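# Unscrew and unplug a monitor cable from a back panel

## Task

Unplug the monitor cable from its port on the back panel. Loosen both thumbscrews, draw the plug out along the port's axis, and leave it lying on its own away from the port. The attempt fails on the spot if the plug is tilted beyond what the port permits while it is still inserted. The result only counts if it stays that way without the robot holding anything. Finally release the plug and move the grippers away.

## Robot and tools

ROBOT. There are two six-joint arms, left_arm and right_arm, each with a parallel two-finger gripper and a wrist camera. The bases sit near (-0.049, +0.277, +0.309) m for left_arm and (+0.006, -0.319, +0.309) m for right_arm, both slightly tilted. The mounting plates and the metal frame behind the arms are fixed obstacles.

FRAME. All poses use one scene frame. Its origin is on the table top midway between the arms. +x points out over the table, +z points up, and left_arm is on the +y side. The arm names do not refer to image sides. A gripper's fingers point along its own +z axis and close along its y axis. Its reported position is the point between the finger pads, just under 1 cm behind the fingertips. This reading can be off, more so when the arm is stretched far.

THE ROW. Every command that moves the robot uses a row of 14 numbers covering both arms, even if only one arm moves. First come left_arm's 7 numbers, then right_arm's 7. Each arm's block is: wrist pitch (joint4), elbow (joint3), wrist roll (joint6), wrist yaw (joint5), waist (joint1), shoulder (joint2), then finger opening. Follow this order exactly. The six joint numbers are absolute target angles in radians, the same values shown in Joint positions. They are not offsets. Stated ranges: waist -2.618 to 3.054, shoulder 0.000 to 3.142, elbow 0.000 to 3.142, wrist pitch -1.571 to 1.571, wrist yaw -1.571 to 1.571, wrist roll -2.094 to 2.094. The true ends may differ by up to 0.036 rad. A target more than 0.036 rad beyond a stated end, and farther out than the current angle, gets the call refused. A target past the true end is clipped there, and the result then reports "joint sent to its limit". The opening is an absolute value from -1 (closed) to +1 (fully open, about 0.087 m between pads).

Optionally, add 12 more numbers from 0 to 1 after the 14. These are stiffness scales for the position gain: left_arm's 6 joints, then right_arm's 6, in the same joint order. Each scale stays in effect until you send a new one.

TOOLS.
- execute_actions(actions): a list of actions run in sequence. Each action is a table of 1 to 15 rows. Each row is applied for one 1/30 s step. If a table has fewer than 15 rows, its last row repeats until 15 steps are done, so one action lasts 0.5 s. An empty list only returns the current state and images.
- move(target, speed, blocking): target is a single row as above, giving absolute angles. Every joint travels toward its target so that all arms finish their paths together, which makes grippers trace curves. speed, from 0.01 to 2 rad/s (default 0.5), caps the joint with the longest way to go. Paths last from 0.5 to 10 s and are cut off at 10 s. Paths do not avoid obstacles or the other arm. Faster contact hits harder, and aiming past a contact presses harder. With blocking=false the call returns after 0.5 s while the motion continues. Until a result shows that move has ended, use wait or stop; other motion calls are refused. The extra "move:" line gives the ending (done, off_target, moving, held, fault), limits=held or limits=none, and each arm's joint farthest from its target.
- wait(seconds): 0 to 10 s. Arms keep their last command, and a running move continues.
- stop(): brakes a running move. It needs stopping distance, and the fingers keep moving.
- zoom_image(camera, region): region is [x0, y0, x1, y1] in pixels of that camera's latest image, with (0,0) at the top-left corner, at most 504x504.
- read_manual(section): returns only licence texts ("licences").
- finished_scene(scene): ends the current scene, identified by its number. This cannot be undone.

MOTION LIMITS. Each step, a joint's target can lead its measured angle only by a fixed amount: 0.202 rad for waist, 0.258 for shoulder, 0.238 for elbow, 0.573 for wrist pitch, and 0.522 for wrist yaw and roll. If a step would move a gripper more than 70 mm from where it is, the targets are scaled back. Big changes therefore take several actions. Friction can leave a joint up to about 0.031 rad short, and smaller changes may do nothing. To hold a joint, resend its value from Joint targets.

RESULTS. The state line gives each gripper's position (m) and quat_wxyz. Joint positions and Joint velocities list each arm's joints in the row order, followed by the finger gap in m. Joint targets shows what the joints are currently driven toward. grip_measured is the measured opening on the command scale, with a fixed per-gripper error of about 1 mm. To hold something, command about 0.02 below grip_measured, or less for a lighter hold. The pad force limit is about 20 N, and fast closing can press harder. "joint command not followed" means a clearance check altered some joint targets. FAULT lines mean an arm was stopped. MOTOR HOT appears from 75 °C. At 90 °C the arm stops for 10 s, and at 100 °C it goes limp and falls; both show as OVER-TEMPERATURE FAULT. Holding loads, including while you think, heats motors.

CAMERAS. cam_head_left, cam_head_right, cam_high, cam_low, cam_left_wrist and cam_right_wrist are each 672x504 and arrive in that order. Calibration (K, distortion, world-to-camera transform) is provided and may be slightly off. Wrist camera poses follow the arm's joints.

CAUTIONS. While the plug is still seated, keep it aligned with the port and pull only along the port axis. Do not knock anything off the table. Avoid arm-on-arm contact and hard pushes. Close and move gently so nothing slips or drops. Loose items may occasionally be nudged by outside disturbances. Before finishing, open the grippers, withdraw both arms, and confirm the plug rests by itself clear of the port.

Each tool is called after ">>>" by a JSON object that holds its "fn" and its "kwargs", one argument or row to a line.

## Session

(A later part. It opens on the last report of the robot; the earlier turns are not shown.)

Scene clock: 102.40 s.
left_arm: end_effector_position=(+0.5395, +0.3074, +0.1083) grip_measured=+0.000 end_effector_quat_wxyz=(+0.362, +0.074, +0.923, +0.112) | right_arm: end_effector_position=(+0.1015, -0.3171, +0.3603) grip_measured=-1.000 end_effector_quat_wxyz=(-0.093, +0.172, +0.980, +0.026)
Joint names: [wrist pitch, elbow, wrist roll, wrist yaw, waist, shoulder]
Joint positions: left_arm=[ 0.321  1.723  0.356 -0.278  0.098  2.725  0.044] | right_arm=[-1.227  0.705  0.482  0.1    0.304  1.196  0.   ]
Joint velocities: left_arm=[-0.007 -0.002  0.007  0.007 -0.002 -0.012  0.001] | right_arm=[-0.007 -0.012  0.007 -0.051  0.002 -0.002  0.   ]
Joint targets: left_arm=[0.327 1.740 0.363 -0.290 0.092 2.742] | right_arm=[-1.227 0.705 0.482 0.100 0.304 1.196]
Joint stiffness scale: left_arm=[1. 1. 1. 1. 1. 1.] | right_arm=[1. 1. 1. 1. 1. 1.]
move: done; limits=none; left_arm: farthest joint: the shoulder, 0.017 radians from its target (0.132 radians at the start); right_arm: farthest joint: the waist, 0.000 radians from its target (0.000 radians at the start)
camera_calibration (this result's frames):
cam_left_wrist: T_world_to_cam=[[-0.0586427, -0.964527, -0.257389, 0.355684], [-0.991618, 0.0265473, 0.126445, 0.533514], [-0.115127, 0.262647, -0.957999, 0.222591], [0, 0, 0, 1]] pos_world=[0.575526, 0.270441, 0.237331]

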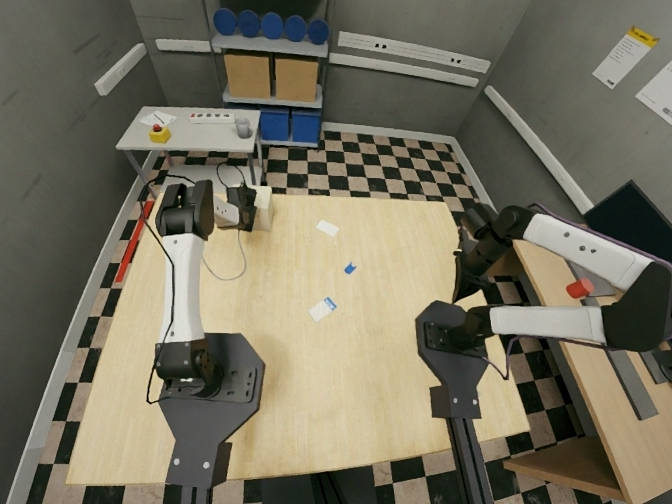

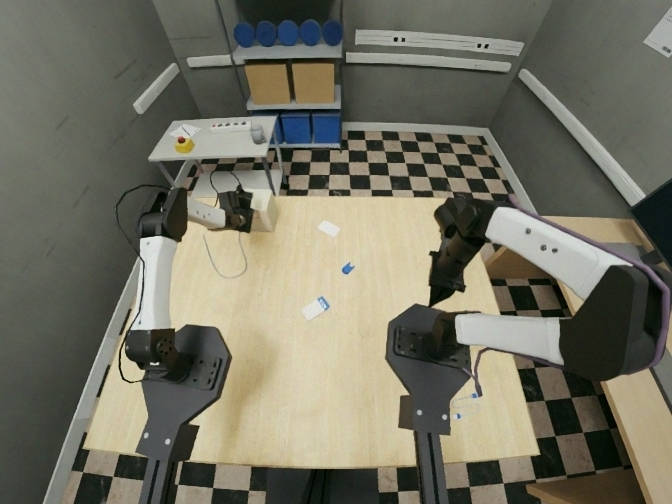

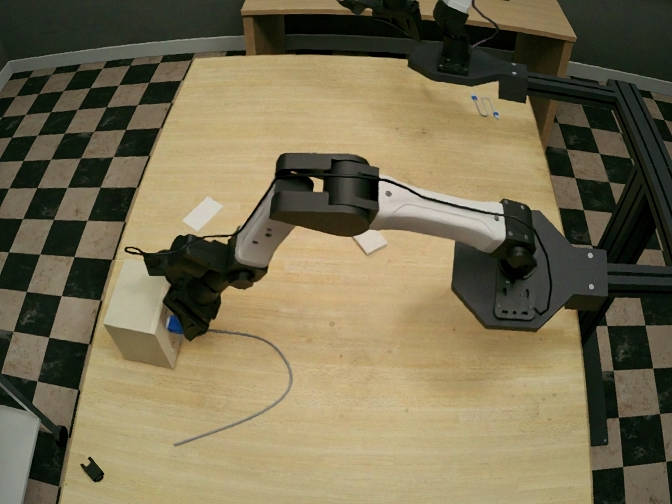

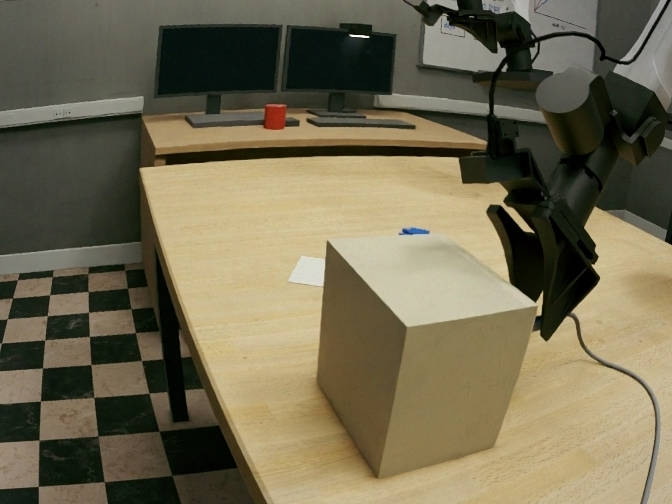

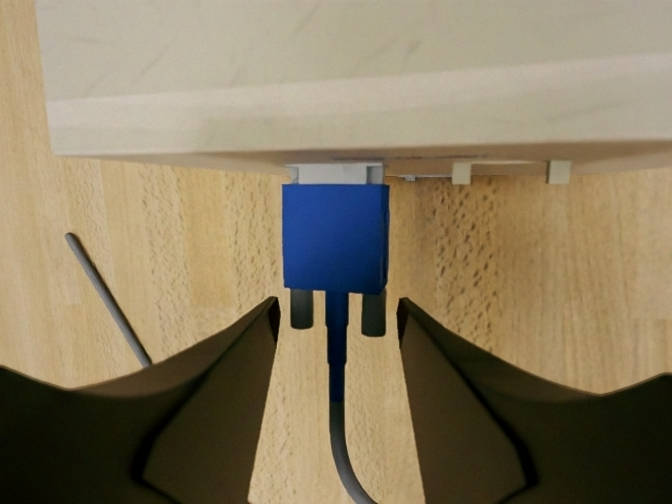

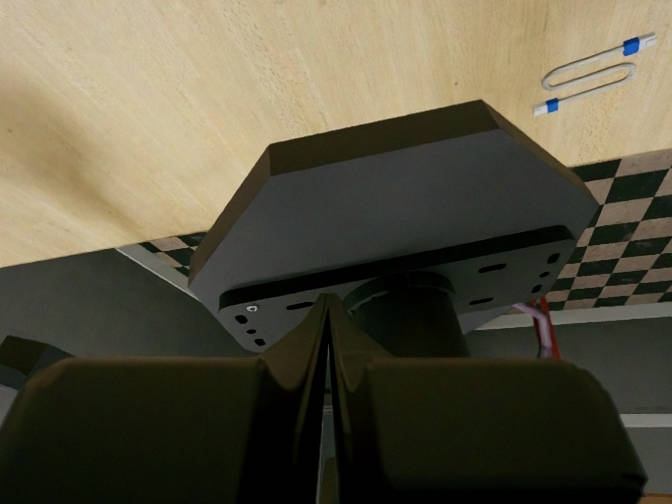

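>>> {"fn": "zoom_image", "kwargs": {
  "camera": "cam_left_wrist",
  "region": [270, 250, 410, 355]
}}

>>> {"fn": "move", "kwargs": {
  "target": [0.327,1.74,0.363,-0.29,0.092,2.742,-0.33,-1.227,0.705,0.482,0.1,0.304,1.196,-1]
}}

>>> {"fn": "move", "kwargs": {
  "target": [0.29,1.692,0.03,0.27,0.278,2.685,-0.33,-1.227,0.705,0.482,0.1,0.304,1.196,-1],
  "speed": 0.25
}}

Region (270, 250, 410, 355) of cam_left_wrist's 672x504 image, scaled by 3.600, with more detail than that image has; it fills the top 378 rows of this view, and the rest is white.

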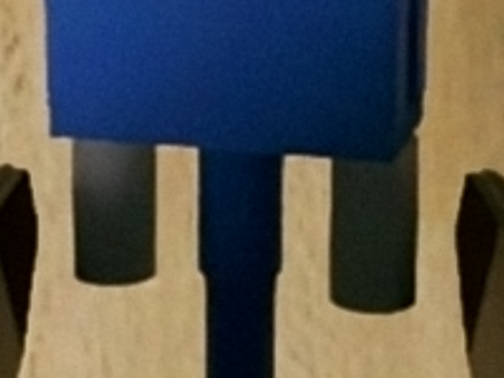

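Scene clock: 103.57 s.
left_arm: end_effector_position=(+0.5395, +0.3081, +0.1085) grip_measured=-0.319 end_effector_quat_wxyz=(+0.361, +0.076, +0.922, +0.114) | right_arm: end_effector_position=(+0.1015, -0.3171, +0.3603) grip_measured=-1.000 end_effector_quat_wxyz=(-0.093, +0.172, +0.980, +0.026)
Joint names: [wrist pitch, elbow, wrist roll, wrist yaw, waist, shoulder]
Joint positions: left_arm=[ 0.321  1.723  0.361 -0.281  0.098  2.725  0.03 ] | right_arm=[-1.227  0.705  0.482  0.1    0.304  1.196  0.   ]
Joint velocities: left_arm=[-0.051  0.012  0.007 -0.007 -0.007 -0.007  0.   ] | right_arm=[-0.066 -0.017 -0.007  0.037  0.017 -0.012  0.   ]
Joint targets: left_arm=[0.327 1.740 0.363 -0.290 0.092 2.742] | right_arm=[-1.227 0.705 0.482 0.100 0.304 1.196]
Joint stiffness scale: left_arm=[1. 1. 1. 1. 1. 1.] | right_arm=[1. 1. 1. 1. 1. 1.]
move: done; limits=none; left_arm: farthest joint: the shoulder, 0.017 radians from its target (0.017 radians at the start); right_arm: farthest joint: the waist, 0.000 radians from its target (0.000 radians at the start)
camera_calibration (this result's frames):
cam_left_wrist: T_world_to_cam=[[-0.0606513, -0.962978, -0.262667, 0.357553], [-0.991465, 0.0276966, 0.127395, 0.532902], [-0.115404, 0.268152, -0.95644, 0.220835], [0, 0, 0, 1]] pos_world=[0.575525, 0.270338, 0.237244]

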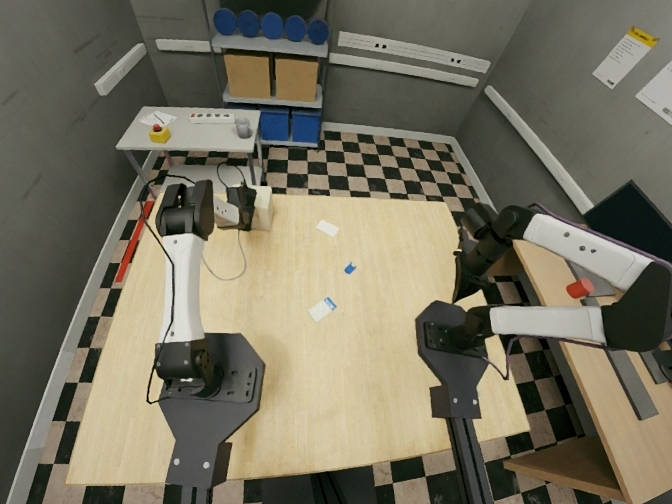

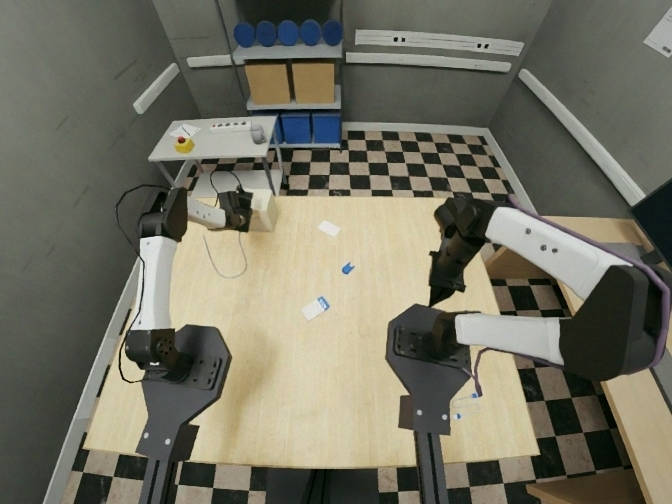

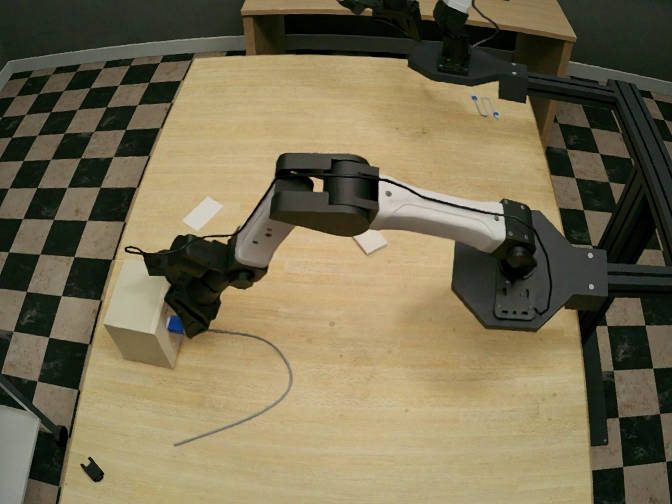

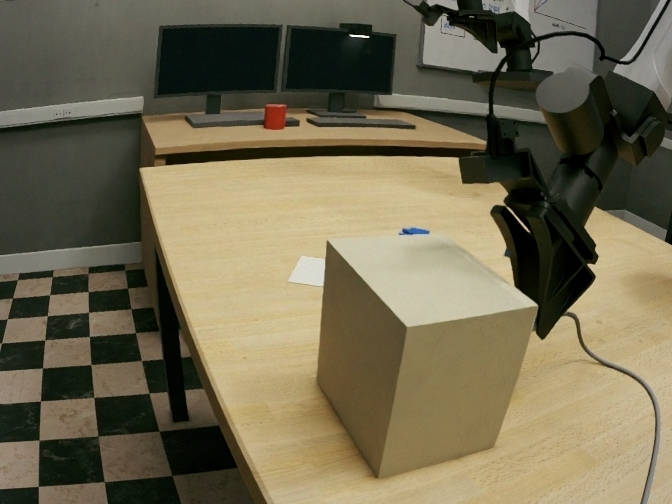

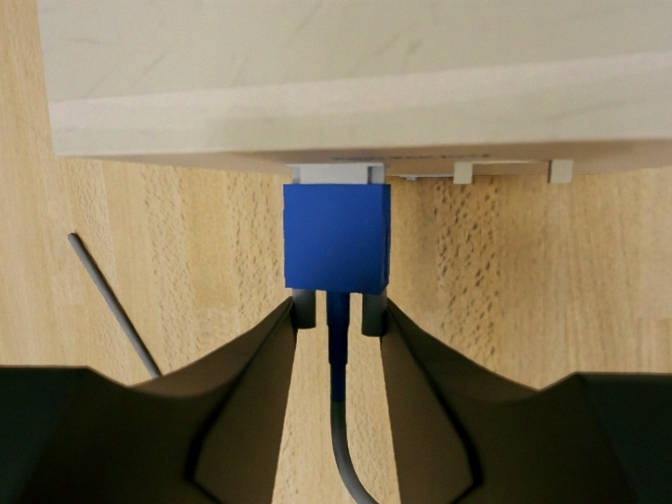

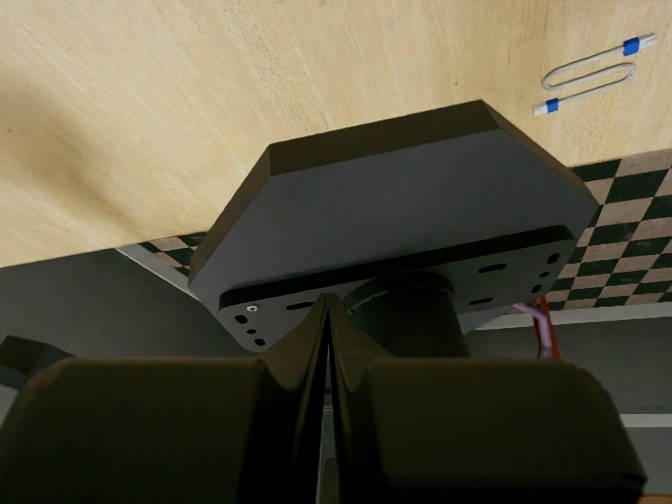

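Scene clock: 106.30 s.
left_arm: end_effector_position=(+0.5400, +0.3059, +0.1089) grip_measured=-0.309 end_effector_quat_wxyz=(+0.390, -0.038, +0.909, -0.140) | right_arm: end_effector_position=(+0.1015, -0.3171, +0.3603) grip_measured=-1.000 end_effector_quat_wxyz=(-0.093, +0.172, +0.980, +0.026)
Joint names: [wrist pitch, elbow, wrist roll, wrist yaw, waist, shoulder]
Joint positions: left_arm=[0.306 1.714 0.058 0.236 0.261 2.704 0.03 ] | right_arm=[-1.227  0.705  0.482  0.1    0.304  1.196  0.   ]
Joint velocities: left_arm=[-0.066  0.002  0.051  0.007 -0.017  0.012 -0.001] | right_arm=[ 0.051  0.012 -0.081 -0.037 -0.007  0.002  0.   ]
Joint targets: left_arm=[0.290 1.692 0.030 0.270 0.278 2.685] | right_arm=[-1.227 0.705 0.482 0.100 0.304 1.196]
Joint stiffness scale: left_arm=[1. 1. 1. 1. 1. 1.] | right_arm=[1. 1. 1. 1. 1. 1.]
move: off_target (left_arm); limits=none; left_arm: farthest joint: the wrist yaw, 0.034 radians from its target (0.551 radians at the start); right_arm: farthest joint: the waist, 0.000 radians from its target (0.000 radians at the start)
camera_calibration (this result's frames):
cam_left_wrist: T_world_to_cam=[[-0.0443804, -0.957012, 0.286631, 0.285137], [-0.996822, 0.0614222, 0.0507358, 0.534383], [-0.0661603, -0.283469, -0.956697, 0.364023], [0, 0, 0, 1]] pos_world=[0.569423, 0.343246, 0.239418]

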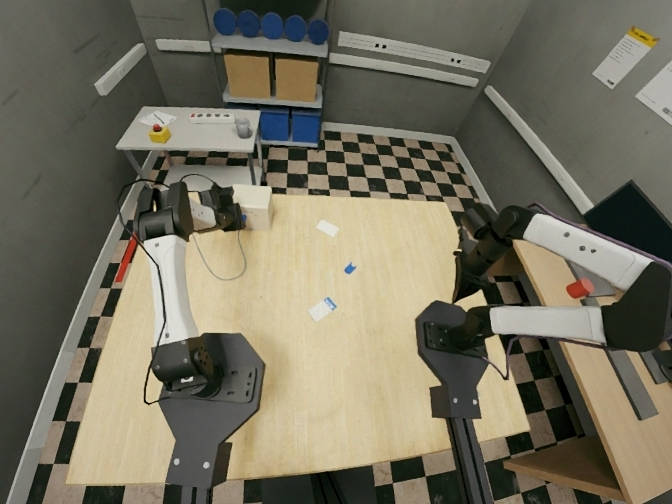

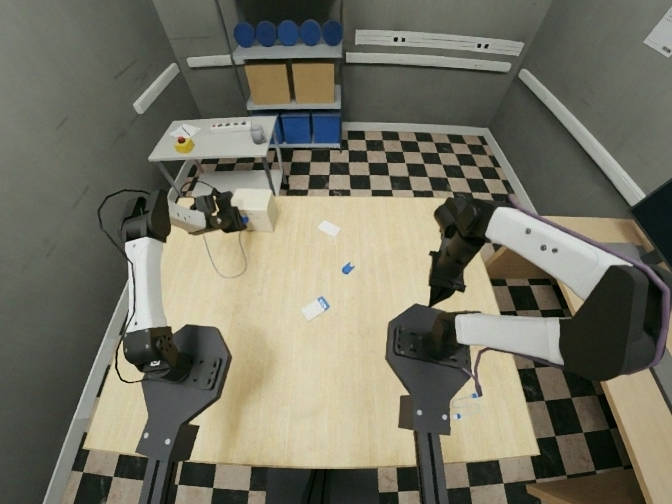

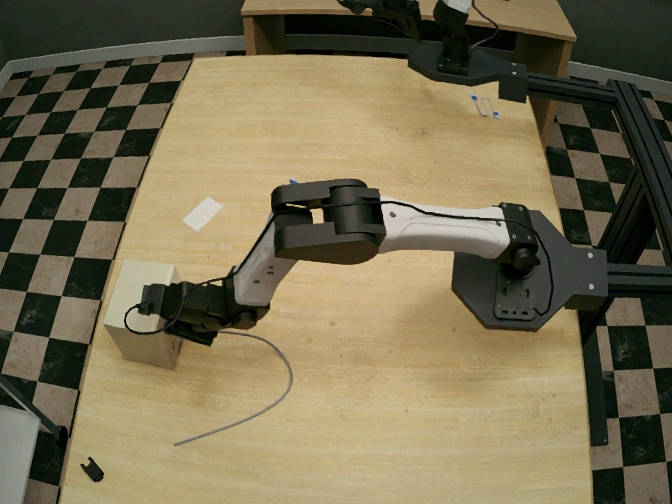

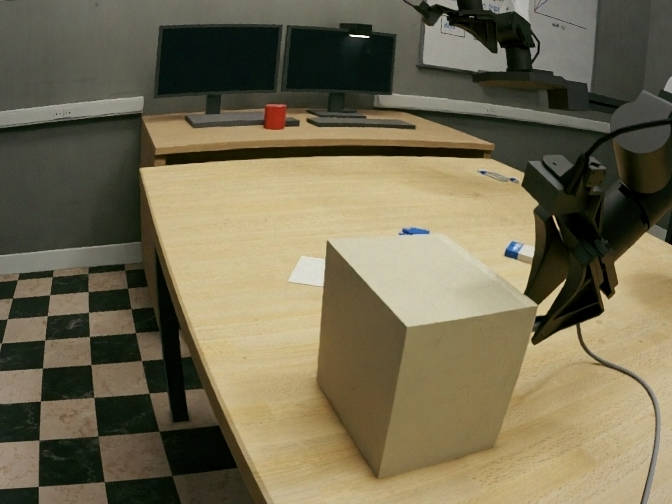

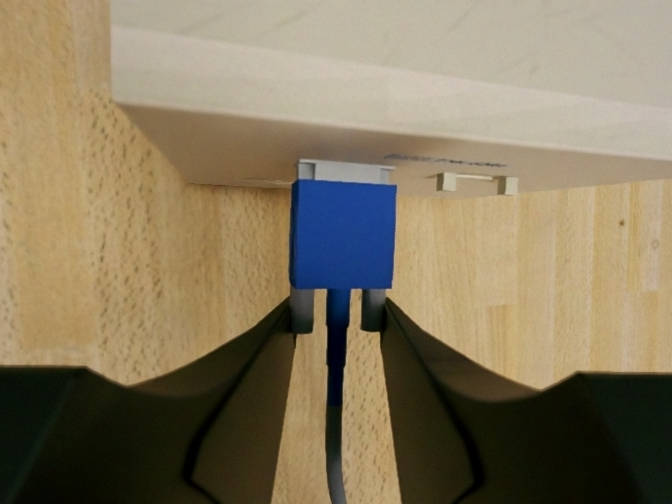

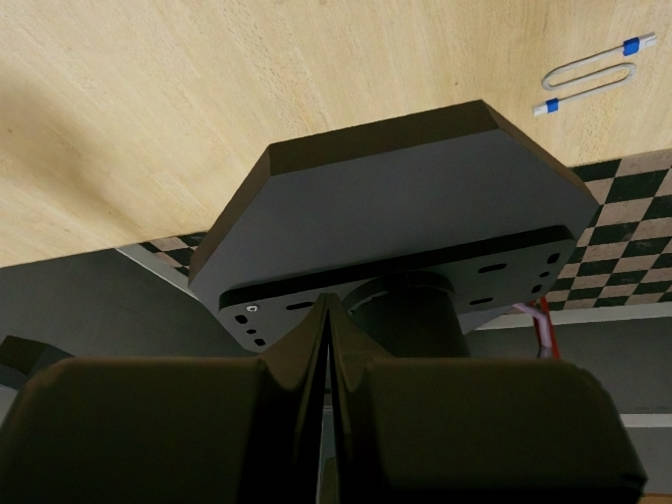

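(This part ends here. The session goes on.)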